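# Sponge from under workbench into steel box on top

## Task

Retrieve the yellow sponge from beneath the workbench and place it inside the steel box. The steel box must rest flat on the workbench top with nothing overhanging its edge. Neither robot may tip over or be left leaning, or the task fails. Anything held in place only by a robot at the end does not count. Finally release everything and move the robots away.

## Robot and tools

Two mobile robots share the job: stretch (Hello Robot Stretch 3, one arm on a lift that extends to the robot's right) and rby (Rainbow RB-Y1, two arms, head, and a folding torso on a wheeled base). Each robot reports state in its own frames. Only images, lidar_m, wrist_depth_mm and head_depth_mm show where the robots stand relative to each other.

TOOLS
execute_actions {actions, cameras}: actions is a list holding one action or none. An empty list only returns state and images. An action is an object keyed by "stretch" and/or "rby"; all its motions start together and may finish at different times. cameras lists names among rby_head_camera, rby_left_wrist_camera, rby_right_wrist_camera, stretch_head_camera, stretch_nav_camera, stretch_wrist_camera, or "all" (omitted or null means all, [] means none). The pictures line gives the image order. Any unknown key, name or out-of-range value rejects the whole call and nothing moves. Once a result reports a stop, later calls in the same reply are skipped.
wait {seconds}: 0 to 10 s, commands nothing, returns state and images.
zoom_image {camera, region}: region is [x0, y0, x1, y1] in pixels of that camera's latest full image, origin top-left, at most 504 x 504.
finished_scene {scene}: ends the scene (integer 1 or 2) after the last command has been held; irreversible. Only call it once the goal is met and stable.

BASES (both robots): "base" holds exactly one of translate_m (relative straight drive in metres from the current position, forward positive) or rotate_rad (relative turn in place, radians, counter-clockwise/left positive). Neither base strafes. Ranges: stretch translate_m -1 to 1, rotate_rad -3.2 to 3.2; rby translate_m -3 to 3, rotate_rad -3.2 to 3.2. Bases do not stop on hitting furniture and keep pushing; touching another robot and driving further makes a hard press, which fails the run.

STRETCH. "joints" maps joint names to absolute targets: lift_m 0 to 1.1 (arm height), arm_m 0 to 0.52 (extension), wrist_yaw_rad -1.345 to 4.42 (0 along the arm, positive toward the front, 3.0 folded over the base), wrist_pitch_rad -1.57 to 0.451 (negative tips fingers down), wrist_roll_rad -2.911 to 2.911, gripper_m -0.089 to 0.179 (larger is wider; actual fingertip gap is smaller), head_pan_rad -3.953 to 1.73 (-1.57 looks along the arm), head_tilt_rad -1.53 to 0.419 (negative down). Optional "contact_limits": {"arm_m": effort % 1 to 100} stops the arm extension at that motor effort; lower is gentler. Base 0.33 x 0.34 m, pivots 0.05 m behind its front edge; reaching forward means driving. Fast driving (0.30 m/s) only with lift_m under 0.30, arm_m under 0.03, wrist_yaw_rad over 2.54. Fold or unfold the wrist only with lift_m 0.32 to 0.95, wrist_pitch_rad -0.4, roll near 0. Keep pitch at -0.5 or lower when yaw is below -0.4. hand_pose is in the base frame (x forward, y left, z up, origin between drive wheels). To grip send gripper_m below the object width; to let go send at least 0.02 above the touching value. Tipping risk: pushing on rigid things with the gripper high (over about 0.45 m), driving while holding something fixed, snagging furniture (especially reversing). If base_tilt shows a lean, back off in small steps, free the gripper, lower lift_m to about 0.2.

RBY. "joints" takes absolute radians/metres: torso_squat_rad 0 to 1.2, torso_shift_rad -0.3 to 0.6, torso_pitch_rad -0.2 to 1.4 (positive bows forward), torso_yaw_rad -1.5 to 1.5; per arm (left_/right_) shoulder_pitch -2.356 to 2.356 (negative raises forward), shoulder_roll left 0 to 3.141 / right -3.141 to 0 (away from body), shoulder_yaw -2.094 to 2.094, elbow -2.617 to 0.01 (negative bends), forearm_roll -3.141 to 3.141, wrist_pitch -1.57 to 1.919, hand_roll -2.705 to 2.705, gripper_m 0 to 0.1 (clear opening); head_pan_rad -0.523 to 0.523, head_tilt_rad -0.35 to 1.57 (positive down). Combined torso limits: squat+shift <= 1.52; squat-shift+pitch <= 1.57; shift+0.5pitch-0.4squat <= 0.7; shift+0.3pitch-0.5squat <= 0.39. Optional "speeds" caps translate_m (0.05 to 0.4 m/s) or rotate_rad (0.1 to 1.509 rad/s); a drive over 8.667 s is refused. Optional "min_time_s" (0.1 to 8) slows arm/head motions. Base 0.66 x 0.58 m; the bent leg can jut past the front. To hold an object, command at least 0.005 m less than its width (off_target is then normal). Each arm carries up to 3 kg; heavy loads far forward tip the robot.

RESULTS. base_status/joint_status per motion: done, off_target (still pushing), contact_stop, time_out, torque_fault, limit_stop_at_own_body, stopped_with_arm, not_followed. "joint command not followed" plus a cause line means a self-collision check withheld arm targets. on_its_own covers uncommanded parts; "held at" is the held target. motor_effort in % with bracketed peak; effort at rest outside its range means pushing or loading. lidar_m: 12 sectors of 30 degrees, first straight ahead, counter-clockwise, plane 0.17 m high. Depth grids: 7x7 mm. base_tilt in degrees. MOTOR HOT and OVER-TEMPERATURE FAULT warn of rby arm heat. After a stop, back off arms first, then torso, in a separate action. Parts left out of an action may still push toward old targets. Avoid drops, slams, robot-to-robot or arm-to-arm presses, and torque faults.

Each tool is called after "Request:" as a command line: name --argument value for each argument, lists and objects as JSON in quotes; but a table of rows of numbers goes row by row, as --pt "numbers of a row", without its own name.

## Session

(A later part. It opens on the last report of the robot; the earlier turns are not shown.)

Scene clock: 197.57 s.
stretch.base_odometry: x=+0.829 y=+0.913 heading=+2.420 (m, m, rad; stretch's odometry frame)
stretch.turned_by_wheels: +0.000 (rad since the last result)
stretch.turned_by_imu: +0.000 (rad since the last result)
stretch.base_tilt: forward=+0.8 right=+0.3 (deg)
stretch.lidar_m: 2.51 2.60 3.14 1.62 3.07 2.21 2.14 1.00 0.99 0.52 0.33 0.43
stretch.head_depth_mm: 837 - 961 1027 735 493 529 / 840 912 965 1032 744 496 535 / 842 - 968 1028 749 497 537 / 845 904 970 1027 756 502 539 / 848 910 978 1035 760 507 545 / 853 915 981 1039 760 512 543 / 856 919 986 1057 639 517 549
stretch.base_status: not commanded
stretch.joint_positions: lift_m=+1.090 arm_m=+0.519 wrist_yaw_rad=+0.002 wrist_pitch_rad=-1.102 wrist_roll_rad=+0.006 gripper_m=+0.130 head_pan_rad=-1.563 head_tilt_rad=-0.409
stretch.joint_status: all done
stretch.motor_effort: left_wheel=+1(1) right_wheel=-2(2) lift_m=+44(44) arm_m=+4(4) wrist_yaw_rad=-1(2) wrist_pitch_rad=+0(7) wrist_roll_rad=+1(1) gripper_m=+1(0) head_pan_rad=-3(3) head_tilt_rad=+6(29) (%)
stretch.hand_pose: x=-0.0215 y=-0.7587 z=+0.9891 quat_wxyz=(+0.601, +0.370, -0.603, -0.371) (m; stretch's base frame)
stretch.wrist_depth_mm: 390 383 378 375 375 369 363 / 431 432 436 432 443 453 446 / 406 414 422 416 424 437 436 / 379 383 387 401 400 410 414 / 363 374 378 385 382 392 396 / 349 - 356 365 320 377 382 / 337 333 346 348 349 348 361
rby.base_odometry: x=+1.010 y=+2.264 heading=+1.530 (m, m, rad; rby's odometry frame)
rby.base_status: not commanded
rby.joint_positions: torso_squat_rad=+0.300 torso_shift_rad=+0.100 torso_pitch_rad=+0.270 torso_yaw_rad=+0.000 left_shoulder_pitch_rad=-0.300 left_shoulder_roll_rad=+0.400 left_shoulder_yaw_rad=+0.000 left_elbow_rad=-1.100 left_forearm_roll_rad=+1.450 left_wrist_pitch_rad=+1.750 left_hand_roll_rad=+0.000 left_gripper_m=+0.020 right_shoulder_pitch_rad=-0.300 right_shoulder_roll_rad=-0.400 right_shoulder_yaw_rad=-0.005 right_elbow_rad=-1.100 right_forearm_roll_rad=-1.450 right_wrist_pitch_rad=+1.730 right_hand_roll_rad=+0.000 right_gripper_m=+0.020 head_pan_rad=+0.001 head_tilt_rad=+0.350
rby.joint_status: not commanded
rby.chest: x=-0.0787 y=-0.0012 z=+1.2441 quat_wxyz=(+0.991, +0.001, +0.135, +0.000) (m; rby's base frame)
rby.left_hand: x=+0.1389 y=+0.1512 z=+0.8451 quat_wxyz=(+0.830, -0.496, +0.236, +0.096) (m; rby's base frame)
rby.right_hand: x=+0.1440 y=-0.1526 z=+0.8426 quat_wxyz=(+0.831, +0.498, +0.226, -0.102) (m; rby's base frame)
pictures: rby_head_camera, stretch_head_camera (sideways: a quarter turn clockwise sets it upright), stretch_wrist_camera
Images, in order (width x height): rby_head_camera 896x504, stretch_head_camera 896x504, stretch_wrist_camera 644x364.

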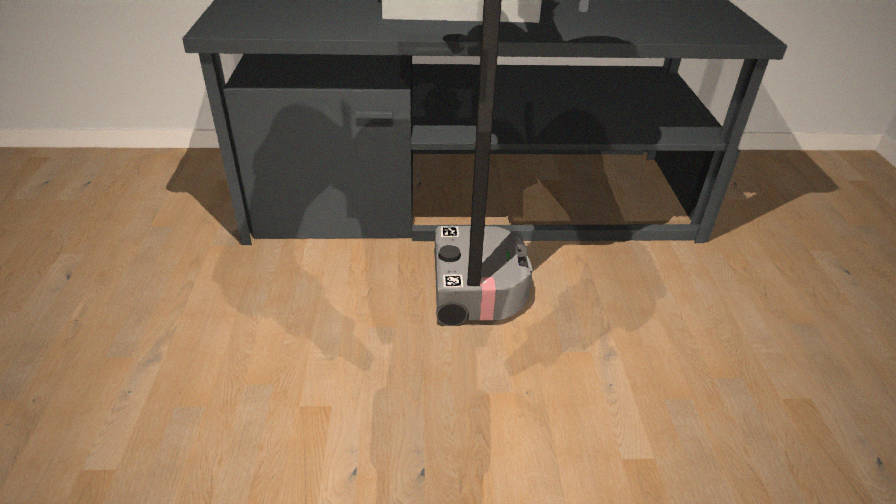

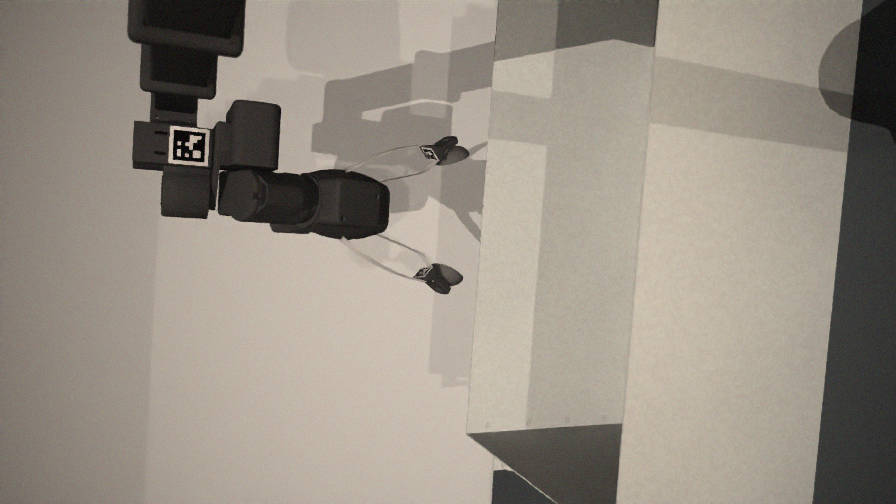

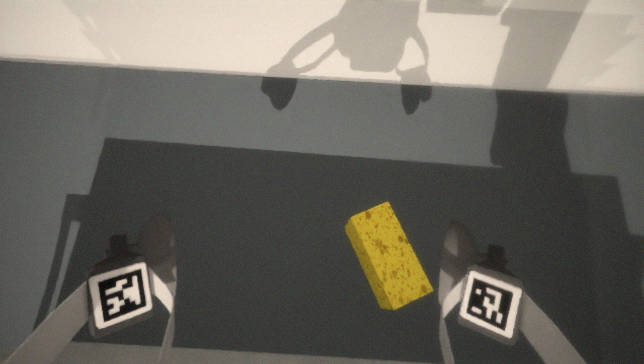

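Request:
execute_actions --actions '[{"stretch":{"joints":{"wrist_pitch_rad":0}}}]' --cameras '[]'

Request:
execute_actions --actions '[{"stretch":{"base":{"rotate_rad":-0.8},"joints":{"arm_m":0.1}}}]' --cameras '[]'

Request:
execute_actions --actions '[{"stretch":{"base":{"translate_m":0.1}}}]' --cameras '[]'

Request:
execute_actions --actions '[{"stretch":{"base":{"rotate_rad":0.8}}}]' --cameras '[]'

Request:
execute_actions --actions '[{"stretch":{"base":{"translate_m":-0.135},"joints":{"arm_m":0.52}}}]' --cameras '[]'

Request:
execute_actions --actions '[{"stretch":{"joints":{"wrist_pitch_rad":-1.3}}}]' --cameras '["stretch_wrist_camera","stretch_head_camera"]'

Scene clock: 200.70 s.
stretch.base_odometry: x=+0.829 y=+0.913 heading=+2.420 (m, m, rad; stretch's odometry frame)
stretch.turned_by_wheels: +0.000 (rad since the last result)
stretch.turned_by_imu: +0.000 (rad since the last result)
stretch.base_tilt: forward=+0.6 right=+0.4 (deg)
stretch.lidar_m: 2.51 2.61 3.15 1.62 3.07 2.20 2.14 1.00 0.99 0.52 0.33 0.43
stretch.head_depth_mm: 836 - 963 1025 735 493 529 / 839 910 966 1029 743 497 535 / 844 - 980 1030 749 496 536 / 846 899 974 1028 756 501 539 / 850 909 976 1032 761 507 544 / 852 914 981 1041 760 511 543 / 856 915 987 1053 641 518 548
stretch.base_status: not commanded
stretch.joint_positions: lift_m=+1.090 arm_m=+0.519 wrist_yaw_rad=+0.002 wrist_pitch_rad=-0.024 wrist_roll_rad=+0.006 gripper_m=+0.130 head_pan_rad=-1.563 head_tilt_rad=-0.409
stretch.joint_status: all done
stretch.motor_effort: left_wheel=+1(1) right_wheel=-2(2) lift_m=+44(44) arm_m=+3(3) wrist_yaw_rad=-2(2) wrist_pitch_rad=+8(10) wrist_roll_rad=+1(1) gripper_m=+0(0) head_pan_rad=-3(3) head_tilt_rad=+6(6) (%)
stretch.hand_pose: x=-0.0210 y=-0.9200 z=+1.1984 quat_wxyz=(+0.705, +0.009, -0.709, -0.008) (m; stretch's base frame)
stretch.wrist_depth_mm: 240 238 240 242 242 242 244 / 244 245 245 248 249 250 250 / 252 249 252 255 255 256 259 / 258 259 259 259 263 262 264 / 262 264 267 269 269 270 270 / 268 - 275 272 277 274 276 / 276 282 282 282 283 285 289
rby.base_odometry: x=+1.010 y=+2.264 heading=+1.530 (m, m, rad; rby's odometry frame)
rby.base_status: not commanded
rby.joint_positions: torso_squat_rad=+0.300 torso_shift_rad=+0.100 torso_pitch_rad=+0.270 torso_yaw_rad=+0.000 left_shoulder_pitch_rad=-0.300 left_shoulder_roll_rad=+0.400 left_shoulder_yaw_rad=+0.000 left_elbow_rad=-1.100 left_forearm_roll_rad=+1.450 left_wrist_pitch_rad=+1.750 left_hand_roll_rad=+0.000 left_gripper_m=+0.020 right_shoulder_pitch_rad=-0.300 right_shoulder_roll_rad=-0.400 right_shoulder_yaw_rad=-0.005 right_elbow_rad=-1.100 right_forearm_roll_rad=-1.450 right_wrist_pitch_rad=+1.730 right_hand_roll_rad=+0.000 right_gripper_m=+0.020 head_pan_rad=+0.001 head_tilt_rad=+0.350
rby.joint_status: not commanded
rby.chest: x=-0.0787 y=-0.0012 z=+1.2441 quat_wxyz=(+0.991, +0.001, +0.135, +0.000) (m; rby's base frame)
rby.left_hand: x=+0.1389 y=+0.1512 z=+0.8451 quat_wxyz=(+0.830, -0.496, +0.236, +0.096) (m; rby's base frame)
rby.right_hand: x=+0.1440 y=-0.1526 z=+0.8426 quat_wxyz=(+0.831, +0.498, +0.226, -0.102) (m; rby's base frame)
pictures: none
No camera images: the call's "cameras" was empty. Leave "cameras" out to get every camera's image.

Scene clock: 204.97 s.
stretch.base_odometry: x=+0.829 y=+0.913 heading=+1.620 (m, m, rad; stretch's odometry frame)
stretch.turned_by_wheels: -0.800 (rad since the last result)
stretch.turned_by_imu: -0.788 (rad since the last result)
stretch.base_tilt: forward=+0.6 right=+0.3 (deg)
stretch.lidar_m: 0.35 0.60 2.51 2.74 1.62 1.63 2.50 2.13 1.00 1.11 0.96 0.33
stretch.head_depth_mm: 1534 - - - 889 731 1023 / 1395 1491 - - 879 703 633 / 1270 1330 - - 837 699 566 / 1161 1238 1324 1223 903 694 563 / 1069 1142 1219 1246 897 689 560 / 989 1054 1131 1175 586 567 558 / 924 979 1042 1098 701 516 540
stretch.base_status: done
stretch.joint_positions: lift_m=+1.090 arm_m=+0.100 wrist_yaw_rad=+0.000 wrist_pitch_rad=-0.023 wrist_roll_rad=+0.006 gripper_m=+0.130 head_pan_rad=-1.563 head_tilt_rad=-0.408
stretch.joint_status: all done
stretch.motor_effort: left_wheel=+1(7) right_wheel=-1(9) lift_m=+44(45) arm_m=-3(4) wrist_yaw_rad=+0(1) wrist_pitch_rad=+8(9) wrist_roll_rad=+1(1) gripper_m=+0(1) head_pan_rad=-3(3) head_tilt_rad=+5(6) (%)
stretch.hand_pose: x=-0.0213 y=-0.5009 z=+1.1987 quat_wxyz=(+0.705, +0.008, -0.709, -0.008) (m; stretch's base frame)
stretch.wrist_depth_mm: 621 719 880 - - - - / 636 731 887 - - - - / 643 731 896 - - - - / 655 767 937 - - - - / 661 766 974 - - - - / 661 - 951 - - - - / 659 767 773 790 796 - -
rby.base_odometry: x=+1.010 y=+2.264 heading=+1.530 (m, m, rad; rby's odometry frame)
rby.base_status: not commanded
rby.joint_positions: torso_squat_rad=+0.300 torso_shift_rad=+0.100 torso_pitch_rad=+0.270 torso_yaw_rad=+0.000 left_shoulder_pitch_rad=-0.300 left_shoulder_roll_rad=+0.400 left_shoulder_yaw_rad=+0.000 left_elbow_rad=-1.100 left_forearm_roll_rad=+1.450 left_wrist_pitch_rad=+1.750 left_hand_roll_rad=+0.000 left_gripper_m=+0.020 right_shoulder_pitch_rad=-0.300 right_shoulder_roll_rad=-0.400 right_shoulder_yaw_rad=-0.005 right_elbow_rad=-1.100 right_forearm_roll_rad=-1.450 right_wrist_pitch_rad=+1.730 right_hand_roll_rad=+0.000 right_gripper_m=+0.020 head_pan_rad=+0.001 head_tilt_rad=+0.350
rby.joint_status: not commanded
rby.chest: x=-0.0787 y=-0.0012 z=+1.2441 quat_wxyz=(+0.991, +0.001, +0.135, +0.000) (m; rby's base frame)
rby.left_hand: x=+0.1389 y=+0.1512 z=+0.8451 quat_wxyz=(+0.830, -0.496, +0.236, +0.096) (m; rby's base frame)
rby.right_hand: x=+0.1440 y=-0.1526 z=+0.8426 quat_wxyz=(+0.831, +0.498, +0.226, -0.102) (m; rby's base frame)
pictures: none
No camera images: the call's "cameras" was empty. Leave "cameras" out to get every camera's image.

Scene clock: 207.43 s.
stretch.base_odometry: x=+0.824 y=+1.013 heading=+1.620 (m, m, rad; stretch's odometry frame)
stretch.turned_by_wheels: +0.000 (rad since the last result)
stretch.turned_by_imu: +0.001 (rad since the last result)
stretch.base_tilt: forward=+0.6 right=+0.2 (deg)
stretch.lidar_m: 0.27 0.46 2.44 2.71 1.69 1.69 2.58 2.21 1.06 1.03 0.88 0.24
stretch.head_depth_mm: 1416 - - - 890 708 588 / 1299 1384 - - 876 703 569 / 1177 1240 - - 837 699 566 / 1078 1149 1232 1223 804 597 563 / 990 1063 1129 1197 640 522 546 / 919 980 1045 1098 735 475 515 / 855 908 965 1021 700 446 465
stretch.base_status: done
stretch.joint_positions: lift_m=+1.090 arm_m=+0.100 wrist_yaw_rad=+0.000 wrist_pitch_rad=-0.023 wrist_roll_rad=+0.006 gripper_m=+0.130 head_pan_rad=-1.563 head_tilt_rad=-0.408
stretch.joint_status: not commanded
stretch.motor_effort: left_wheel=+1(5) right_wheel=-2(2) lift_m=+44(45) arm_m=-3(4) wrist_yaw_rad=-1(2) wrist_pitch_rad=+8(8) wrist_roll_rad=+1(1) gripper_m=+0(0) head_pan_rad=-2(3) head_tilt_rad=+6(5) (%)
stretch.hand_pose: x=-0.0213 y=-0.5009 z=+1.1987 quat_wxyz=(+0.705, +0.008, -0.709, -0.008) (m; stretch's base frame)
stretch.wrist_depth_mm: 561 648 788 980 - - - / 576 668 800 - - - - / 562 655 876 - - - - / 605 691 832 - - - - / 600 687 877 - - - - / 613 - 917 - - - - / 634 725 784 820 824 801 -
rby.base_odometry: x=+1.010 y=+2.264 heading=+1.530 (m, m, rad; rby's odometry frame)
rby.base_status: not commanded
rby.joint_positions: torso_squat_rad=+0.300 torso_shift_rad=+0.100 torso_pitch_rad=+0.270 torso_yaw_rad=+0.000 left_shoulder_pitch_rad=-0.300 left_shoulder_roll_rad=+0.400 left_shoulder_yaw_rad=+0.000 left_elbow_rad=-1.100 left_forearm_roll_rad=+1.450 left_wrist_pitch_rad=+1.750 left_hand_roll_rad=+0.000 left_gripper_m=+0.020 right_shoulder_pitch_rad=-0.300 right_shoulder_roll_rad=-0.400 right_shoulder_yaw_rad=-0.005 right_elbow_rad=-1.100 right_forearm_roll_rad=-1.450 right_wrist_pitch_rad=+1.730 right_hand_roll_rad=+0.000 right_gripper_m=+0.020 head_pan_rad=+0.001 head_tilt_rad=+0.350
rby.joint_status: not commanded
rby.chest: x=-0.0787 y=-0.0012 z=+1.2441 quat_wxyz=(+0.991, +0.001, +0.135, +0.000) (m; rby's base frame)
rby.left_hand: x=+0.1389 y=+0.1512 z=+0.8451 quat_wxyz=(+0.830, -0.496, +0.236, +0.096) (m; rby's base frame)
rby.right_hand: x=+0.1440 y=-0.1526 z=+0.8426 quat_wxyz=(+0.831, +0.498, +0.226, -0.102) (m; rby's base frame)
pictures: none
No camera images: the call's "cameras" was empty. Leave "cameras" out to get every camera's image.

Scene clock: 209.67 s.
stretch.base_odometry: x=+0.824 y=+1.013 heading=+2.420 (m, m, rad; stretch's odometry frame)
stretch.turned_by_wheels: +0.800 (rad since the last result)
stretch.turned_by_imu: +0.789 (rad since the last result)
stretch.base_tilt: forward=+0.6 right=+0.4 (deg)
stretch.lidar_m: 2.44 2.53 3.16 1.69 3.14 2.28 1.05 1.11 0.92 0.24 0.24 0.33
stretch.head_depth_mm: 768 - - - 664 690 442 / 779 816 - - 674 698 447 / 783 818 - - 688 695 452 / 788 833 903 987 678 693 457 / 790 842 912 982 681 436 463 / 790 848 912 985 661 440 467 / 797 851 917 994 879 473 494
stretch.base_status: done
stretch.joint_positions: lift_m=+1.090 arm_m=+0.100 wrist_yaw_rad=+0.000 wrist_pitch_rad=-0.023 wrist_roll_rad=+0.006 gripper_m=+0.130 head_pan_rad=-1.563 head_tilt_rad=-0.408
stretch.joint_status: not commanded
stretch.motor_effort: left_wheel=-1(4) right_wheel=+1(5) lift_m=+44(45) arm_m=-4(3) wrist_yaw_rad=+0(1) wrist_pitch_rad=+8(8) wrist_roll_rad=+2(1) gripper_m=+1(0) head_pan_rad=-3(2) head_tilt_rad=+5(5) (%)
stretch.hand_pose: x=-0.0213 y=-0.5009 z=+1.1987 quat_wxyz=(+0.705, +0.008, -0.709, -0.008) (m; stretch's base frame)
stretch.wrist_depth_mm: 566 573 561 581 581 577 584 / 586 584 600 602 602 599 605 / 602 602 611 610 618 613 619 / 621 612 615 622 623 628 636 / 642 643 619 652 664 647 660 / 641 - 645 669 672 668 674 / 658 682 681 697 671 690 686
rby.base_odometry: x=+1.010 y=+2.264 heading=+1.530 (m, m, rad; rby's odometry frame)
rby.base_status: not commanded
rby.joint_positions: torso_squat_rad=+0.300 torso_shift_rad=+0.100 torso_pitch_rad=+0.270 torso_yaw_rad=+0.000 left_shoulder_pitch_rad=-0.300 left_shoulder_roll_rad=+0.400 left_shoulder_yaw_rad=+0.000 left_elbow_rad=-1.100 left_forearm_roll_rad=+1.450 left_wrist_pitch_rad=+1.750 left_hand_roll_rad=+0.000 left_gripper_m=+0.020 right_shoulder_pitch_rad=-0.300 right_shoulder_roll_rad=-0.400 right_shoulder_yaw_rad=-0.005 right_elbow_rad=-1.100 right_forearm_roll_rad=-1.450 right_wrist_pitch_rad=+1.730 right_hand_roll_rad=+0.000 right_gripper_m=+0.020 head_pan_rad=+0.001 head_tilt_rad=+0.350
rby.joint_status: not commanded
rby.chest: x=-0.0787 y=-0.0012 z=+1.2441 quat_wxyz=(+0.991, +0.001, +0.135, +0.000) (m; rby's base frame)
rby.left_hand: x=+0.1389 y=+0.1512 z=+0.8451 quat_wxyz=(+0.830, -0.496, +0.236, +0.096) (m; rby's base frame)
rby.right_hand: x=+0.1440 y=-0.1526 z=+0.8426 quat_wxyz=(+0.831, +0.498, +0.226, -0.102) (m; rby's base frame)
pictures: none
No camera images: the call's "cameras" was empty. Leave "cameras" out to get every camera's image.

Scene clock: 213.93 s.
stretch.base_odometry: x=+0.925 y=+0.924 heading=+2.420 (m, m, rad; stretch's odometry frame)
stretch.turned_by_wheels: +0.000 (rad since the last result)
stretch.turned_by_imu: +0.000 (rad since the last result)
stretch.base_tilt: forward=+0.5 right=+0.3 (deg)
stretch.lidar_m: 0.82 2.67 1.74 1.70 2.95 2.14 0.93 0.94 0.92 0.78 0.31 0.33
stretch.head_depth_mm: 777 - 890 962 657 681 436 / 782 845 897 968 667 694 441 / 783 - 908 972 665 697 446 / 785 834 904 978 669 692 451 / 789 842 908 986 677 687 456 / 791 846 913 977 683 435 462 / 794 849 918 979 690 439 466
stretch.base_status: done
stretch.joint_positions: lift_m=+1.090 arm_m=+0.519 wrist_yaw_rad=+0.000 wrist_pitch_rad=-0.022 wrist_roll_rad=+0.006 gripper_m=+0.130 head_pan_rad=-1.563 head_tilt_rad=-0.408
stretch.joint_status: all done
stretch.motor_effort: left_wheel=-1(5) right_wheel=+1(3) lift_m=+45(44) arm_m=+4(3) wrist_yaw_rad=-1(1) wrist_pitch_rad=+8(8) wrist_roll_rad=+1(1) gripper_m=+0(0) head_pan_rad=-3(3) head_tilt_rad=+6(5) (%)
stretch.hand_pose: x=-0.0213 y=-0.9201 z=+1.1988 quat_wxyz=(+0.705, +0.008, -0.709, -0.008) (m; stretch's base frame)
stretch.wrist_depth_mm: 172 171 174 174 175 176 176 / 177 177 177 178 179 181 182 / 180 181 182 183 184 185 186 / 185 185 187 187 187 191 189 / 191 191 191 193 194 195 196 / 195 - 195 198 199 198 201 / 202 200 203 205 206 206 208
rby.base_odometry: x=+1.010 y=+2.264 heading=+1.530 (m, m, rad; rby's odometry frame)
rby.base_status: not commanded
rby.joint_positions: torso_squat_rad=+0.300 torso_shift_rad=+0.100 torso_pitch_rad=+0.270 torso_yaw_rad=+0.000 left_shoulder_pitch_rad=-0.300 left_shoulder_roll_rad=+0.400 left_shoulder_yaw_rad=+0.000 left_elbow_rad=-1.100 left_forearm_roll_rad=+1.450 left_wrist_pitch_rad=+1.750 left_hand_roll_rad=+0.000 left_gripper_m=+0.020 right_shoulder_pitch_rad=-0.300 right_shoulder_roll_rad=-0.400 right_shoulder_yaw_rad=-0.005 right_elbow_rad=-1.100 right_forearm_roll_rad=-1.450 right_wrist_pitch_rad=+1.730 right_hand_roll_rad=+0.000 right_gripper_m=+0.020 head_pan_rad=+0.001 head_tilt_rad=+0.350
rby.joint_status: not commanded
rby.chest: x=-0.0787 y=-0.0012 z=+1.2441 quat_wxyz=(+0.991, +0.001, +0.135, +0.000) (m; rby's base frame)
rby.left_hand: x=+0.1389 y=+0.1512 z=+0.8451 quat_wxyz=(+0.830, -0.496, +0.236, +0.096) (m; rby's base frame)
rby.right_hand: x=+0.1440 y=-0.1526 z=+0.8426 quat_wxyz=(+0.831, +0.498, +0.226, -0.102) (m; rby's base frame)
pictures: none
No camera images: the call's "cameras" was empty. Leave "cameras" out to get every camera's image.

Scene clock: 215.40 s.
stretch.base_odometry: x=+0.925 y=+0.924 heading=+2.420 (m, m, rad; stretch's odometry frame)
stretch.turned_by_wheels: +0.000 (rad since the last result)
stretch.turned_by_imu: +0.000 (rad since the last result)
stretch.base_tilt: forward=+0.7 right=+0.3 (deg)
stretch.lidar_m: 0.82 2.67 1.74 1.69 2.95 2.14 0.93 0.94 0.92 0.77 0.31 0.33
stretch.head_depth_mm: 775 - 890 963 658 682 437 / 781 847 895 967 667 692 441 / 781 - 901 974 664 696 446 / 783 840 904 978 670 691 451 / 788 844 910 982 676 687 456 / 791 849 913 977 682 435 462 / 796 851 915 983 691 439 467
stretch.base_status: not commanded
stretch.joint_positions: lift_m=+1.090 arm_m=+0.519 wrist_yaw_rad=+0.000 wrist_pitch_rad=-1.298 wrist_roll_rad=+0.006 gripper_m=+0.130 head_pan_rad=-1.563 head_tilt_rad=-0.408
stretch.joint_status: all done
stretch.motor_effort: left_wheel=-1(1) right_wheel=+1(1) lift_m=+44(44) arm_m=+3(3) wrist_yaw_rad=-1(1) wrist_pitch_rad=-1(7) wrist_roll_rad=+1(1) gripper_m=+0(0) head_pan_rad=-3(3) head_tilt_rad=+5(5) (%)
stretch.hand_pose: x=-0.0216 y=-0.7102 z=+0.9753 quat_wxyz=(+0.562, +0.426, -0.564, -0.429) (m; stretch's base frame)
stretch.wrist_depth_mm: 374 377 382 383 387 384 379 / 376 375 385 384 389 391 398 / 362 366 373 374 375 380 390 / 353 360 363 366 372 376 379 / 349 352 353 307 367 371 374 / 341 - 351 355 360 367 373 / 305 293 332 349 349 355 360
rby.base_odometry: x=+1.010 y=+2.264 heading=+1.530 (m, m, rad; rby's odometry frame)
rby.base_status: not commanded
rby.joint_positions: torso_squat_rad=+0.300 torso_shift_rad=+0.100 torso_pitch_rad=+0.270 torso_yaw_rad=+0.000 left_shoulder_pitch_rad=-0.300 left_shoulder_roll_rad=+0.400 left_shoulder_yaw_rad=+0.000 left_elbow_rad=-1.100 left_forearm_roll_rad=+1.450 left_wrist_pitch_rad=+1.750 left_hand_roll_rad=+0.000 left_gripper_m=+0.020 right_shoulder_pitch_rad=-0.300 right_shoulder_roll_rad=-0.400 right_shoulder_yaw_rad=-0.005 right_elbow_rad=-1.100 right_forearm_roll_rad=-1.450 right_wrist_pitch_rad=+1.730 right_hand_roll_rad=+0.000 right_gripper_m=+0.020 head_pan_rad=+0.001 head_tilt_rad=+0.350
rby.joint_status: not commanded
rby.chest: x=-0.0787 y=-0.0012 z=+1.2441 quat_wxyz=(+0.991, +0.001, +0.135, +0.000) (m; rby's base frame)
rby.left_hand: x=+0.1389 y=+0.1512 z=+0.8451 quat_wxyz=(+0.830, -0.496, +0.236, +0.096) (m; rby's base frame)
rby.right_hand: x=+0.1440 y=-0.1526 z=+0.8426 quat_wxyz=(+0.831, +0.498, +0.226, -0.102) (m; rby's base frame)
pictures: stretch_head_camera (sideways: a quarter turn clockwise sets it upright), stretch_wrist_camera
Images, in order (width x height): stretch_head_camera 896x504, stretch_wrist_camera 644x364.

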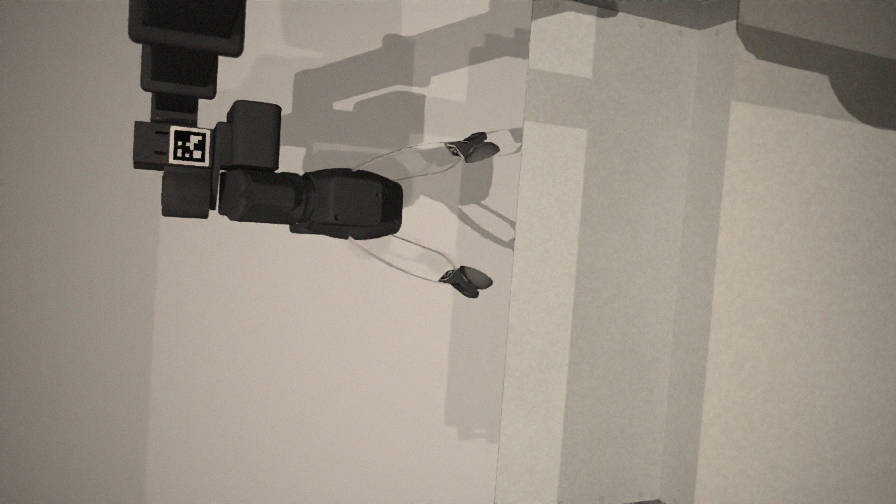

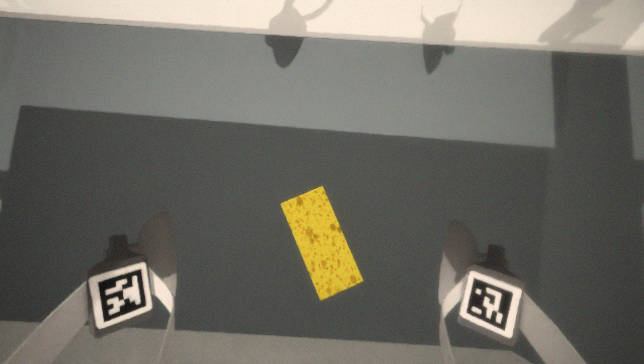

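Request:
execute_actions --actions '[{"stretch":{"joints":{"lift_m":0.99,"wrist_pitch_rad":-1.25}}}]' --cameras '["stretch_wrist_camera"]'

Request:
execute_actions --actions '[{"stretch":{"joints":{"gripper_m":0.015}}}]' --cameras '["stretch_wrist_camera"]'

Scene clock: 217.50 s.
stretch.base_odometry: x=+0.925 y=+0.924 heading=+2.420 (m, m, rad; stretch's odometry frame)
stretch.turned_by_wheels: +0.000 (rad since the last result)
stretch.turned_by_imu: +0.000 (rad since the last result)
stretch.base_tilt: forward=+0.5 right=+0.4 (deg)
stretch.lidar_m: 0.82 2.67 1.74 1.70 2.96 2.14 0.93 0.94 0.92 0.78 0.30 0.33
stretch.head_depth_mm: 775 830 873 985 658 681 437 / 779 834 886 972 667 692 441 / 785 836 - 980 665 696 446 / 784 839 904 977 670 690 451 / 788 845 909 982 677 687 456 / 792 847 911 975 683 435 461 / 794 848 918 978 689 439 467
stretch.base_status: not commanded
stretch.joint_positions: lift_m=+0.990 arm_m=+0.519 wrist_yaw_rad=+0.000 wrist_pitch_rad=-1.257 wrist_roll_rad=+0.006 gripper_m=+0.130 head_pan_rad=-1.563 head_tilt_rad=-0.408
stretch.joint_status: all done
stretch.motor_effort: left_wheel=-1(1) right_wheel=+1(0) lift_m=+32(35) arm_m=+3(3) wrist_yaw_rad=-1(0) wrist_pitch_rad=+3(3) wrist_roll_rad=+1(1) gripper_m=+0(1) head_pan_rad=-2(2) head_tilt_rad=+6(6) (%)
stretch.hand_pose: x=-0.0216 y=-0.7204 z=+0.8778 quat_wxyz=(+0.570, +0.415, -0.573, -0.417) (m; stretch's base frame)
stretch.wrist_depth_mm: 282 283 288 292 293 301 303 / 274 277 281 284 287 292 292 / 267 273 275 276 282 284 287 / 258 262 267 270 271 279 280 / 253 258 258 205 265 270 272 / 248 - 254 202 257 263 266 / 243 244 248 247 253 254 261
rby.base_odometry: x=+1.010 y=+2.264 heading=+1.530 (m, m, rad; rby's odometry frame)
rby.base_status: not commanded
rby.joint_positions: torso_squat_rad=+0.300 torso_shift_rad=+0.100 torso_pitch_rad=+0.270 torso_yaw_rad=+0.000 left_shoulder_pitch_rad=-0.300 left_shoulder_roll_rad=+0.400 left_shoulder_yaw_rad=+0.000 left_elbow_rad=-1.100 left_forearm_roll_rad=+1.450 left_wrist_pitch_rad=+1.750 left_hand_roll_rad=+0.000 left_gripper_m=+0.020 right_shoulder_pitch_rad=-0.300 right_shoulder_roll_rad=-0.400 right_shoulder_yaw_rad=-0.005 right_elbow_rad=-1.100 right_forearm_roll_rad=-1.450 right_wrist_pitch_rad=+1.730 right_hand_roll_rad=+0.000 right_gripper_m=+0.020 head_pan_rad=+0.001 head_tilt_rad=+0.350
rby.joint_status: not commanded
rby.chest: x=-0.0787 y=-0.0012 z=+1.2441 quat_wxyz=(+0.991, +0.001, +0.135, +0.000) (m; rby's base frame)
rby.left_hand: x=+0.1389 y=+0.1512 z=+0.8451 quat_wxyz=(+0.830, -0.496, +0.236, +0.096) (m; rby's base frame)
rby.right_hand: x=+0.1440 y=-0.1526 z=+0.8426 quat_wxyz=(+0.831, +0.498, +0.226, -0.102) (m; rby's base frame)
pictures: stretch_wrist_camera
Images, in order (width x height): stretch_wrist_camera 644x364.

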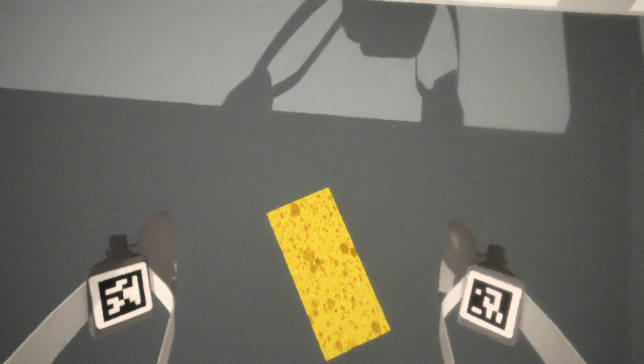

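Scene clock: 219.13 s.
stretch.base_odometry: x=+0.925 y=+0.924 heading=+2.420 (m, m, rad; stretch's odometry frame)
stretch.turned_by_wheels: +0.000 (rad since the last result)
stretch.turned_by_imu: +0.000 (rad since the last result)
stretch.base_tilt: forward=+0.7 right=+0.2 (deg)
stretch.lidar_m: 0.82 2.67 1.73 1.70 2.96 2.14 0.93 0.94 0.92 0.77 0.31 0.33
stretch.head_depth_mm: 777 830 873 988 659 681 436 / 779 831 886 972 667 692 441 / 783 836 - 984 664 697 446 / 786 840 904 979 670 692 451 / 787 845 908 984 676 687 456 / 792 847 911 976 683 434 461 / 796 850 917 979 689 438 467
stretch.base_status: not commanded
stretch.joint_positions: lift_m=+0.990 arm_m=+0.519 wrist_yaw_rad=+0.000 wrist_pitch_rad=-1.257 wrist_roll_rad=+0.006 gripper_m=+0.015 head_pan_rad=-1.563 head_tilt_rad=-0.408
stretch.joint_status: all done
stretch.motor_effort: left_wheel=-1(1) right_wheel=+1(1) lift_m=+32(32) arm_m=+3(4) wrist_yaw_rad=-1(1) wrist_pitch_rad=+3(3) wrist_roll_rad=+1(1) gripper_m=+1(95) head_pan_rad=-2(2) head_tilt_rad=+6(5) (%)
stretch.hand_pose: x=-0.0216 y=-0.7204 z=+0.8778 quat_wxyz=(+0.570, +0.415, -0.573, -0.417) (m; stretch's base frame)
stretch.wrist_depth_mm: 282 284 288 288 295 298 301 / 275 275 280 286 288 291 295 / 267 269 272 275 281 282 288 / 261 265 267 268 274 275 277 / 253 257 261 208 267 270 274 / 248 251 254 202 259 262 265 / 244 247 248 247 250 257 259
rby.base_odometry: x=+1.010 y=+2.264 heading=+1.530 (m, m, rad; rby's odometry frame)
rby.base_status: not commanded
rby.joint_positions: torso_squat_rad=+0.300 torso_shift_rad=+0.100 torso_pitch_rad=+0.270 torso_yaw_rad=+0.000 left_shoulder_pitch_rad=-0.300 left_shoulder_roll_rad=+0.400 left_shoulder_yaw_rad=+0.000 left_elbow_rad=-1.100 left_forearm_roll_rad=+1.450 left_wrist_pitch_rad=+1.750 left_hand_roll_rad=+0.000 left_gripper_m=+0.020 right_shoulder_pitch_rad=-0.300 right_shoulder_roll_rad=-0.400 right_shoulder_yaw_rad=-0.005 right_elbow_rad=-1.100 right_forearm_roll_rad=-1.450 right_wrist_pitch_rad=+1.730 right_hand_roll_rad=+0.000 right_gripper_m=+0.020 head_pan_rad=+0.001 head_tilt_rad=+0.350
rby.joint_status: not commanded
rby.chest: x=-0.0787 y=-0.0012 z=+1.2441 quat_wxyz=(+0.991, +0.001, +0.135, +0.000) (m; rby's base frame)
rby.left_hand: x=+0.1389 y=+0.1512 z=+0.8451 quat_wxyz=(+0.830, -0.496, +0.236, +0.096) (m; rby's base frame)
rby.right_hand: x=+0.1440 y=-0.1526 z=+0.8426 quat_wxyz=(+0.831, +0.498, +0.226, -0.102) (m; rby's base frame)
pictures: stretch_wrist_camera
Images, in order (width x height): stretch_wrist_camera 644x364.

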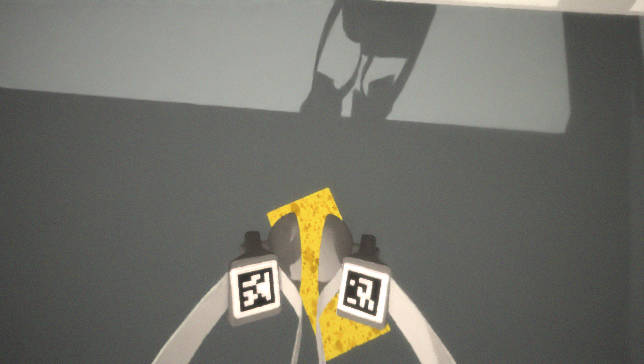

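Too high by a few cm; sponge slightly nearer, so retract a bit.

Request:
execute_actions --actions '[{"stretch":{"joints":{"gripper_m":0.13,"arm_m":0.505}}}]' --cameras '[]'

Request:
execute_actions --actions '[{"stretch":{"joints":{"lift_m":0.955}}}]' --cameras '["stretch_wrist_camera"]'

Request:
execute_actions --actions '[{"stretch":{"joints":{"gripper_m":0.015}}}]' --cameras '["stretch_wrist_camera"]'

Scene clock: 221.13 s.
stretch.base_odometry: x=+0.925 y=+0.924 heading=+2.420 (m, m, rad; stretch's odometry frame)
stretch.turned_by_wheels: +0.000 (rad since the last result)
stretch.turned_by_imu: +0.000 (rad since the last result)
stretch.base_tilt: forward=+0.7 right=+0.2 (deg)
stretch.lidar_m: 0.82 2.67 1.73 1.69 2.96 2.15 0.93 0.94 0.92 0.78 0.30 0.33
stretch.head_depth_mm: 775 828 874 984 660 681 436 / 780 833 895 974 666 692 442 / 781 835 - 983 664 697 446 / 784 841 902 982 671 691 452 / 787 845 908 982 677 687 456 / 793 849 913 978 683 435 462 / 796 851 915 982 691 439 467
stretch.base_status: not commanded
stretch.joint_positions: lift_m=+0.990 arm_m=+0.505 wrist_yaw_rad=+0.000 wrist_pitch_rad=-1.257 wrist_roll_rad=+0.006 gripper_m=+0.130 head_pan_rad=-1.563 head_tilt_rad=-0.408
stretch.joint_status: all done
stretch.motor_effort: left_wheel=-1(2) right_wheel=+1(0) lift_m=+32(31) arm_m=-3(4) wrist_yaw_rad=+0(2) wrist_pitch_rad=+2(2) wrist_roll_rad=+0(1) gripper_m=+1(97) head_pan_rad=-2(3) head_tilt_rad=+6(5) (%)
stretch.hand_pose: x=-0.0216 y=-0.7064 z=+0.8778 quat_wxyz=(+0.570, +0.415, -0.573, -0.417) (m; stretch's base frame)
stretch.wrist_depth_mm: 282 284 289 291 294 300 304 / 275 274 281 281 285 290 293 / 265 269 273 276 279 282 288 / 262 262 266 268 274 277 284 / 256 258 261 206 266 269 274 / 247 - 253 205 259 264 263 / 243 244 248 252 253 253 260
rby.base_odometry: x=+1.010 y=+2.264 heading=+1.530 (m, m, rad; rby's odometry frame)
rby.base_status: not commanded
rby.joint_positions: torso_squat_rad=+0.300 torso_shift_rad=+0.100 torso_pitch_rad=+0.270 torso_yaw_rad=+0.000 left_shoulder_pitch_rad=-0.300 left_shoulder_roll_rad=+0.400 left_shoulder_yaw_rad=+0.000 left_elbow_rad=-1.100 left_forearm_roll_rad=+1.450 left_wrist_pitch_rad=+1.750 left_hand_roll_rad=+0.000 left_gripper_m=+0.020 right_shoulder_pitch_rad=-0.300 right_shoulder_roll_rad=-0.400 right_shoulder_yaw_rad=-0.005 right_elbow_rad=-1.100 right_forearm_roll_rad=-1.450 right_wrist_pitch_rad=+1.730 right_hand_roll_rad=+0.000 right_gripper_m=+0.020 head_pan_rad=+0.001 head_tilt_rad=+0.350
rby.joint_status: not commanded
rby.chest: x=-0.0787 y=-0.0012 z=+1.2441 quat_wxyz=(+0.991, +0.001, +0.135, +0.000) (m; rby's base frame)
rby.left_hand: x=+0.1389 y=+0.1512 z=+0.8451 quat_wxyz=(+0.830, -0.496, +0.236, +0.096) (m; rby's base frame)
rby.right_hand: x=+0.1440 y=-0.1526 z=+0.8426 quat_wxyz=(+0.831, +0.498, +0.226, -0.102) (m; rby's base frame)
pictures: none
No camera images: the call's "cameras" was empty. Leave "cameras" out to get every camera's image.

Scene clock: 222.27 s.
stretch.base_odometry: x=+0.925 y=+0.924 heading=+2.420 (m, m, rad; stretch's odometry frame)
stretch.turned_by_wheels: +0.000 (rad since the last result)
stretch.turned_by_imu: +0.000 (rad since the last result)
stretch.base_tilt: forward=+0.6 right=+0.1 (deg)
stretch.lidar_m: 0.82 2.67 1.73 1.69 2.96 2.14 0.93 0.94 0.92 0.77 0.31 0.33
stretch.head_depth_mm: 778 831 888 - 662 682 437 / 779 831 879 979 667 692 441 / 785 835 880 983 665 696 446 / 784 840 903 975 671 692 452 / 789 845 908 983 677 689 456 / 792 848 915 976 684 435 462 / 797 850 917 982 690 439 466
stretch.base_status: not commanded
stretch.joint_positions: lift_m=+0.960 arm_m=+0.505 wrist_yaw_rad=+0.000 wrist_pitch_rad=-1.257 wrist_roll_rad=+0.008 gripper_m=+0.130 head_pan_rad=-1.563 head_tilt_rad=-0.408
stretch.joint_status: lift_m contact_stop (moved -0.030 of -0.035)
stretch.on_its_own: lift_m is slack since a contact_stop, until your next command for it (your +0.955 is given up)
stretch.motor_effort: left_wheel=-1(2) right_wheel=+2(2) lift_m=+40(42) arm_m=-4(4) wrist_yaw_rad=-1(1) wrist_pitch_rad=+2(3) wrist_roll_rad=+0(1) gripper_m=+2(1) head_pan_rad=-3(2) head_tilt_rad=+5(5) (%)
stretch.hand_pose: x=-0.0216 y=-0.7065 z=+0.8477 quat_wxyz=(+0.570, +0.414, -0.574, -0.418) (m; stretch's base frame)
stretch.wrist_depth_mm: 252 253 258 259 261 267 269 / 243 246 252 254 256 260 264 / 240 243 242 245 248 253 255 / 232 235 237 183 241 245 249 / 227 231 232 177 235 238 240 / 222 - 227 174 228 234 235 / 215 217 219 221 226 227 229
rby.base_odometry: x=+1.010 y=+2.264 heading=+1.530 (m, m, rad; rby's odometry frame)
rby.base_status: not commanded
rby.joint_positions: torso_squat_rad=+0.300 torso_shift_rad=+0.100 torso_pitch_rad=+0.270 torso_yaw_rad=+0.000 left_shoulder_pitch_rad=-0.300 left_shoulder_roll_rad=+0.400 left_shoulder_yaw_rad=+0.000 left_elbow_rad=-1.100 left_forearm_roll_rad=+1.450 left_wrist_pitch_rad=+1.750 left_hand_roll_rad=+0.000 left_gripper_m=+0.020 right_shoulder_pitch_rad=-0.300 right_shoulder_roll_rad=-0.400 right_shoulder_yaw_rad=-0.005 right_elbow_rad=-1.100 right_forearm_roll_rad=-1.450 right_wrist_pitch_rad=+1.730 right_hand_roll_rad=+0.000 right_gripper_m=+0.020 head_pan_rad=+0.001 head_tilt_rad=+0.350
rby.joint_status: not commanded
rby.chest: x=-0.0787 y=-0.0012 z=+1.2441 quat_wxyz=(+0.991, +0.001, +0.135, +0.000) (m; rby's base frame)
rby.left_hand: x=+0.1389 y=+0.1512 z=+0.8451 quat_wxyz=(+0.830, -0.496, +0.236, +0.096) (m; rby's base frame)
rby.right_hand: x=+0.1440 y=-0.1526 z=+0.8426 quat_wxyz=(+0.831, +0.498, +0.226, -0.102) (m; rby's base frame)
pictures: stretch_wrist_camera
Images, in order (width x height): stretch_wrist_camera 644x364.

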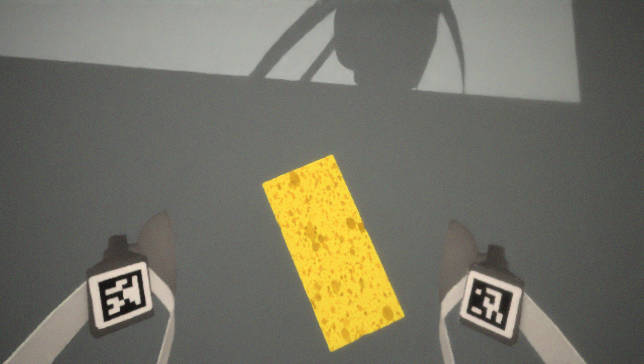

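not run: a stop came earlier in this reply.

Request:
execute_actions --actions '[{"stretch":{"joints":{"lift_m":0.967,"gripper_m":0.015}}}]' --cameras '["stretch_wrist_camera"]'

Request:
execute_actions --actions '[{"stretch":{"joints":{"lift_m":1.1}}}]' --cameras '["stretch_wrist_camera","stretch_head_camera"]'

Scene clock: 224.40 s.
stretch.base_odometry: x=+0.925 y=+0.924 heading=+2.420 (m, m, rad; stretch's odometry frame)
stretch.turned_by_wheels: +0.000 (rad since the last result)
stretch.turned_by_imu: +0.000 (rad since the last result)
stretch.base_tilt: forward=+0.8 right=+0.4 (deg)
stretch.lidar_m: 0.82 2.67 1.74 1.69 2.95 2.14 0.93 0.94 0.92 0.78 0.31 0.33
stretch.head_depth_mm: 777 829 885 - 661 682 436 / 779 833 877 981 666 693 441 / 783 836 879 982 665 696 446 / 786 841 903 978 670 692 451 / 790 844 909 981 677 686 456 / 792 847 911 980 683 435 461 / 794 853 915 981 690 439 467
stretch.base_status: not commanded
stretch.joint_positions: lift_m=+0.967 arm_m=+0.505 wrist_yaw_rad=+0.000 wrist_pitch_rad=-1.255 wrist_roll_rad=+0.008 gripper_m=+0.015 head_pan_rad=-1.563 head_tilt_rad=-0.408
stretch.joint_status: all done
stretch.motor_effort: left_wheel=-1(1) right_wheel=+1(2) lift_m=+49(54) arm_m=-4(4) wrist_yaw_rad=-1(1) wrist_pitch_rad=+2(2) wrist_roll_rad=+0(0) gripper_m=-8(97) head_pan_rad=-2(3) head_tilt_rad=+5(5) (%)
stretch.hand_pose: x=-0.0216 y=-0.7069 z=+0.8544 quat_wxyz=(+0.570, +0.414, -0.574, -0.417) (m; stretch's base frame)
stretch.wrist_depth_mm: 258 260 263 266 270 273 278 / 248 254 256 259 262 264 269 / 244 247 248 252 255 259 261 / 239 241 243 189 250 251 253 / 232 233 238 183 242 244 248 / 226 229 - 178 236 239 239 / 223 220 225 228 229 231 235
rby.base_odometry: x=+1.010 y=+2.264 heading=+1.530 (m, m, rad; rby's odometry frame)
rby.base_status: not commanded
rby.joint_positions: torso_squat_rad=+0.300 torso_shift_rad=+0.100 torso_pitch_rad=+0.270 torso_yaw_rad=+0.000 left_shoulder_pitch_rad=-0.300 left_shoulder_roll_rad=+0.400 left_shoulder_yaw_rad=+0.000 left_elbow_rad=-1.100 left_forearm_roll_rad=+1.450 left_wrist_pitch_rad=+1.750 left_hand_roll_rad=+0.000 left_gripper_m=+0.020 right_shoulder_pitch_rad=-0.300 right_shoulder_roll_rad=-0.400 right_shoulder_yaw_rad=-0.005 right_elbow_rad=-1.100 right_forearm_roll_rad=-1.450 right_wrist_pitch_rad=+1.730 right_hand_roll_rad=+0.000 right_gripper_m=+0.020 head_pan_rad=+0.001 head_tilt_rad=+0.350
rby.joint_status: not commanded
rby.chest: x=-0.0787 y=-0.0012 z=+1.2441 quat_wxyz=(+0.991, +0.001, +0.135, +0.000) (m; rby's base frame)
rby.left_hand: x=+0.1389 y=+0.1512 z=+0.8451 quat_wxyz=(+0.830, -0.496, +0.236, +0.096) (m; rby's base frame)
rby.right_hand: x=+0.1440 y=-0.1526 z=+0.8426 quat_wxyz=(+0.831, +0.498, +0.226, -0.102) (m; rby's base frame)
pictures: stretch_wrist_camera
Images, in order (width x height): stretch_wrist_camera 644x364.

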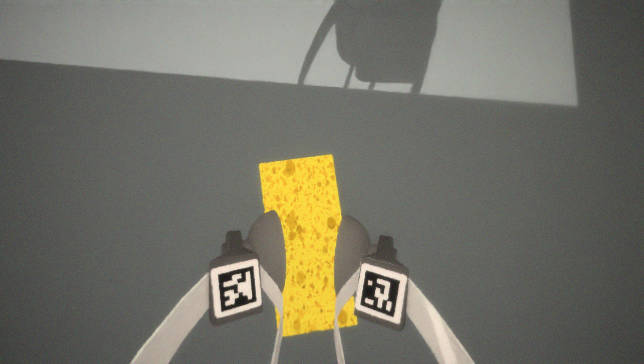

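Scene clock: 226.43 s.
stretch.base_odometry: x=+0.925 y=+0.924 heading=+2.420 (m, m, rad; stretch's odometry frame)
stretch.turned_by_wheels: +0.000 (rad since the last result)
stretch.turned_by_imu: +0.000 (rad since the last result)
stretch.base_tilt: forward=+0.5 right=+0.3 (deg)
stretch.lidar_m: 0.82 2.67 1.73 1.69 2.95 2.14 0.93 0.94 0.92 0.78 0.30 0.33
stretch.head_depth_mm: 777 - 892 964 659 681 436 / 779 840 896 965 668 692 441 / 784 - 903 972 664 697 446 / 784 840 902 974 670 692 451 / 787 844 910 981 677 687 456 / 794 849 913 976 683 435 462 / 795 848 917 982 690 439 467
stretch.base_status: not commanded
stretch.joint_positions: lift_m=+1.097 arm_m=+0.505 wrist_yaw_rad=+0.000 wrist_pitch_rad=-1.253 wrist_roll_rad=+0.008 gripper_m=+0.015 head_pan_rad=-1.563 head_tilt_rad=-0.408
stretch.joint_status: all done
joint sent to its limit — the command would take stretch.lift_m past its upper limit, so that joint was sent only as far as its limit.
stretch.motor_effort: left_wheel=-1(1) right_wheel=+0(1) lift_m=+50(52) arm_m=-3(4) wrist_yaw_rad=+0(1) wrist_pitch_rad=+1(2) wrist_roll_rad=+0(0) gripper_m=+0(8) head_pan_rad=-2(3) head_tilt_rad=+5(5) (%)
stretch.hand_pose: x=-0.0216 y=-0.7074 z=+0.9850 quat_wxyz=(+0.571, +0.413, -0.575, -0.417) (m; stretch's base frame)
stretch.wrist_depth_mm: 395 392 388 379 374 369 362 / 389 396 401 398 405 409 415 / 379 381 388 392 397 402 404 / 371 371 373 381 380 388 395 / 357 360 372 317 375 384 386 / 350 352 363 355 369 366 374 / 314 333 323 354 360 359 364
rby.base_odometry: x=+1.010 y=+2.264 heading=+1.530 (m, m, rad; rby's odometry frame)
rby.base_status: not commanded
rby.joint_positions: torso_squat_rad=+0.300 torso_shift_rad=+0.100 torso_pitch_rad=+0.270 torso_yaw_rad=+0.000 left_shoulder_pitch_rad=-0.300 left_shoulder_roll_rad=+0.400 left_shoulder_yaw_rad=+0.000 left_elbow_rad=-1.100 left_forearm_roll_rad=+1.450 left_wrist_pitch_rad=+1.750 left_hand_roll_rad=+0.000 left_gripper_m=+0.020 right_shoulder_pitch_rad=-0.300 right_shoulder_roll_rad=-0.400 right_shoulder_yaw_rad=-0.005 right_elbow_rad=-1.100 right_forearm_roll_rad=-1.450 right_wrist_pitch_rad=+1.730 right_hand_roll_rad=+0.000 right_gripper_m=+0.020 head_pan_rad=+0.001 head_tilt_rad=+0.350
rby.joint_status: not commanded
rby.chest: x=-0.0787 y=-0.0012 z=+1.2441 quat_wxyz=(+0.991, +0.001, +0.135, +0.000) (m; rby's base frame)
rby.left_hand: x=+0.1389 y=+0.1512 z=+0.8451 quat_wxyz=(+0.830, -0.496, +0.236, +0.096) (m; rby's base frame)
rby.right_hand: x=+0.1440 y=-0.1526 z=+0.8426 quat_wxyz=(+0.831, +0.498, +0.226, -0.102) (m; rby's base frame)
pictures: stretch_head_camera (sideways: a quarter turn clockwise sets it upright), stretch_wrist_camera
Images, in order (width x height): stretch_head_camera 896x504, stretch_wrist_camera 644x364.

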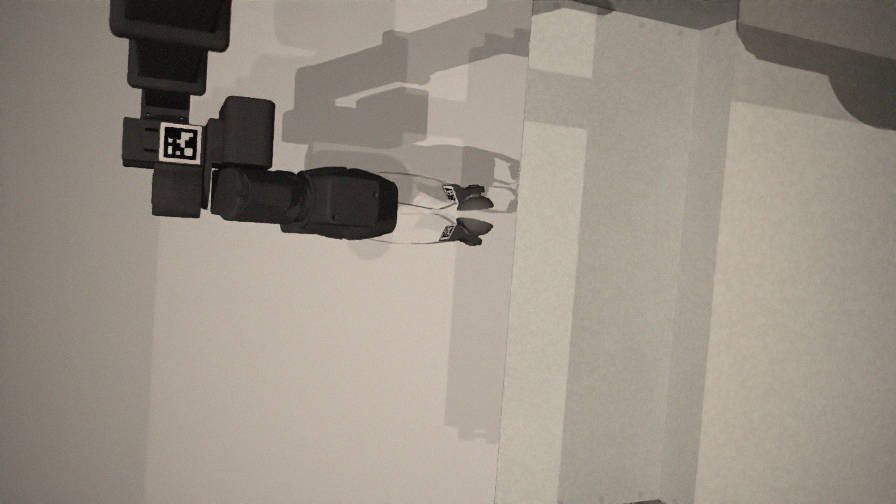

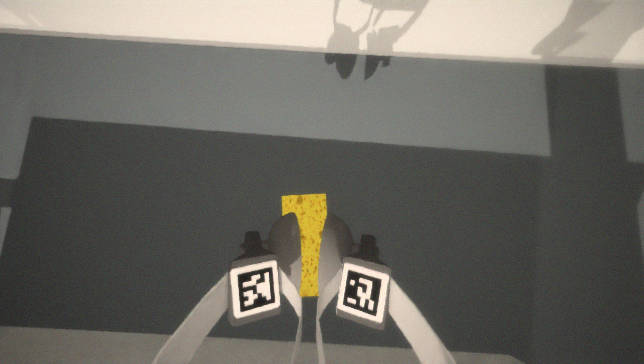

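Request:
execute_actions --actions '[{"stretch":{"joints":{"gripper_m":0.09}}}]' --cameras '[]'

Request:
execute_actions --actions '[{"stretch":{"joints":{"lift_m":0.958}}}]' --cameras '["stretch_wrist_camera"]'

Request:
execute_actions --actions '[{"stretch":{"joints":{"gripper_m":0.0}}}]' --cameras '["stretch_wrist_camera"]'

Request:
execute_actions --actions '[{"stretch":{"joints":{"lift_m":1.095}}}]' --cameras '["stretch_wrist_camera"]'

Scene clock: 228.43 s.
stretch.base_odometry: x=+0.925 y=+0.924 heading=+2.420 (m, m, rad; stretch's odometry frame)
stretch.turned_by_wheels: +0.000 (rad since the last result)
stretch.turned_by_imu: +0.000 (rad since the last result)
stretch.base_tilt: forward=+0.6 right=+0.4 (deg)
stretch.lidar_m: 0.82 2.67 1.73 1.70 2.96 2.14 0.93 0.94 0.92 0.78 0.31 0.33
stretch.head_depth_mm: 776 - 891 961 659 680 437 / 780 842 895 967 667 692 441 / 783 - 904 972 665 697 446 / 785 841 899 978 669 692 451 / 788 845 909 980 677 687 456 / 793 848 910 977 684 435 462 / 795 851 916 980 690 439 467
stretch.base_status: not commanded
stretch.joint_positions: lift_m=+1.097 arm_m=+0.505 wrist_yaw_rad=+0.000 wrist_pitch_rad=-1.253 wrist_roll_rad=+0.008 gripper_m=+0.090 head_pan_rad=-1.563 head_tilt_rad=-0.408
stretch.joint_status: all done
stretch.motor_effort: left_wheel=-1(1) right_wheel=+0(0) lift_m=+51(51) arm_m=-3(3) wrist_yaw_rad=+0(2) wrist_pitch_rad=+1(1) wrist_roll_rad=+0(0) gripper_m=+1(95) head_pan_rad=-2(3) head_tilt_rad=+5(5) (%)
stretch.hand_pose: x=-0.0216 y=-0.7074 z=+0.9850 quat_wxyz=(+0.571, +0.413, -0.575, -0.417) (m; stretch's base frame)
stretch.wrist_depth_mm: 394 392 387 382 378 370 370 / 386 391 396 411 406 413 417 / 378 381 387 393 397 398 405 / 368 372 374 384 386 389 395 / 354 363 371 366 375 377 389 / 352 354 357 358 363 372 372 / 324 305 349 353 356 360 366
rby.base_odometry: x=+1.010 y=+2.264 heading=+1.530 (m, m, rad; rby's odometry frame)
rby.base_status: not commanded
rby.joint_positions: torso_squat_rad=+0.300 torso_shift_rad=+0.100 torso_pitch_rad=+0.270 torso_yaw_rad=+0.000 left_shoulder_pitch_rad=-0.300 left_shoulder_roll_rad=+0.400 left_shoulder_yaw_rad=+0.000 left_elbow_rad=-1.100 left_forearm_roll_rad=+1.450 left_wrist_pitch_rad=+1.750 left_hand_roll_rad=+0.000 left_gripper_m=+0.020 right_shoulder_pitch_rad=-0.300 right_shoulder_roll_rad=-0.400 right_shoulder_yaw_rad=-0.005 right_elbow_rad=-1.100 right_forearm_roll_rad=-1.450 right_wrist_pitch_rad=+1.730 right_hand_roll_rad=+0.000 right_gripper_m=+0.020 head_pan_rad=+0.001 head_tilt_rad=+0.350
rby.joint_status: not commanded
rby.chest: x=-0.0787 y=-0.0012 z=+1.2441 quat_wxyz=(+0.991, +0.001, +0.135, +0.000) (m; rby's base frame)
rby.left_hand: x=+0.1389 y=+0.1512 z=+0.8451 quat_wxyz=(+0.830, -0.496, +0.236, +0.096) (m; rby's base frame)
rby.right_hand: x=+0.1440 y=-0.1526 z=+0.8426 quat_wxyz=(+0.831, +0.498, +0.226, -0.102) (m; rby's base frame)
pictures: none
No camera images: the call's "cameras" was empty. Leave "cameras" out to get every camera's image.

Scene clock: 230.53 s.
stretch.base_odometry: x=+0.925 y=+0.924 heading=+2.420 (m, m, rad; stretch's odometry frame)
stretch.turned_by_wheels: +0.000 (rad since the last result)
stretch.turned_by_imu: +0.000 (rad since the last result)
stretch.base_tilt: forward=+0.6 right=+0.2 (deg)
stretch.lidar_m: 0.82 2.67 1.74 1.69 2.96 2.14 0.93 0.94 0.92 0.78 0.30 0.33
stretch.head_depth_mm: 775 828 891 - 662 682 436 / 779 831 878 979 667 692 441 / 783 837 882 983 666 696 446 / 786 839 903 976 671 693 451 / 789 843 908 982 677 686 455 / 792 849 911 978 683 436 462 / 795 852 915 981 690 439 467
stretch.base_status: not commanded
stretch.joint_positions: lift_m=+0.960 arm_m=+0.505 wrist_yaw_rad=+0.000 wrist_pitch_rad=-1.254 wrist_roll_rad=+0.008 gripper_m=+0.090 head_pan_rad=-1.563 head_tilt_rad=-0.408
stretch.joint_status: lift_m contact_stop (moved -0.137 of -0.139)
stretch.on_its_own: lift_m is slack since a contact_stop, until your next command for it
stretch.motor_effort: left_wheel=-1(1) right_wheel=+1(0) lift_m=+40(44) arm_m=-4(3) wrist_yaw_rad=-2(1) wrist_pitch_rad=+2(1) wrist_roll_rad=+0(0) gripper_m=+0(0) head_pan_rad=-3(2) head_tilt_rad=+6(5) (%)
stretch.hand_pose: x=-0.0216 y=-0.7071 z=+0.8477 quat_wxyz=(+0.570, +0.413, -0.574, -0.417) (m; stretch's base frame)
stretch.wrist_depth_mm: 252 256 256 261 266 268 271 / 246 248 251 254 256 259 263 / 237 242 246 246 250 252 254 / 235 234 237 183 243 244 249 / 227 229 232 178 239 239 241 / 221 222 224 174 230 234 238 / 217 217 221 171 224 225 228
rby.base_odometry: x=+1.010 y=+2.264 heading=+1.530 (m, m, rad; rby's odometry frame)
rby.base_status: not commanded
rby.joint_positions: torso_squat_rad=+0.300 torso_shift_rad=+0.100 torso_pitch_rad=+0.270 torso_yaw_rad=+0.000 left_shoulder_pitch_rad=-0.300 left_shoulder_roll_rad=+0.400 left_shoulder_yaw_rad=+0.000 left_elbow_rad=-1.100 left_forearm_roll_rad=+1.450 left_wrist_pitch_rad=+1.750 left_hand_roll_rad=+0.000 left_gripper_m=+0.020 right_shoulder_pitch_rad=-0.300 right_shoulder_roll_rad=-0.400 right_shoulder_yaw_rad=-0.005 right_elbow_rad=-1.100 right_forearm_roll_rad=-1.450 right_wrist_pitch_rad=+1.730 right_hand_roll_rad=+0.000 right_gripper_m=+0.020 head_pan_rad=+0.001 head_tilt_rad=+0.350
rby.joint_status: not commanded
rby.chest: x=-0.0787 y=-0.0012 z=+1.2441 quat_wxyz=(+0.991, +0.001, +0.135, +0.000) (m; rby's base frame)
rby.left_hand: x=+0.1389 y=+0.1512 z=+0.8451 quat_wxyz=(+0.830, -0.496, +0.236, +0.096) (m; rby's base frame)
rby.right_hand: x=+0.1440 y=-0.1526 z=+0.8426 quat_wxyz=(+0.831, +0.498, +0.226, -0.102) (m; rby's base frame)
pictures: stretch_wrist_camera
Images, in order (width x height): stretch_wrist_camera 644x364.

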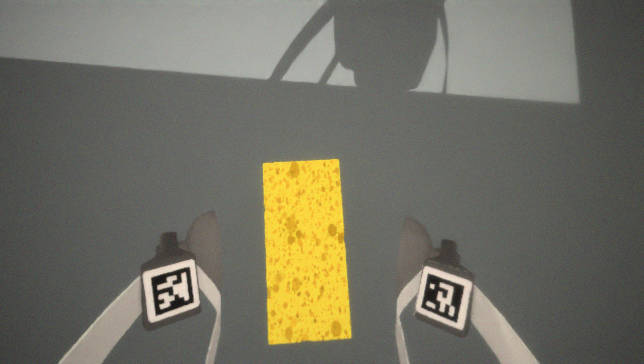

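not run: a stop came earlier in this reply.

not run: a stop came earlier in this reply.


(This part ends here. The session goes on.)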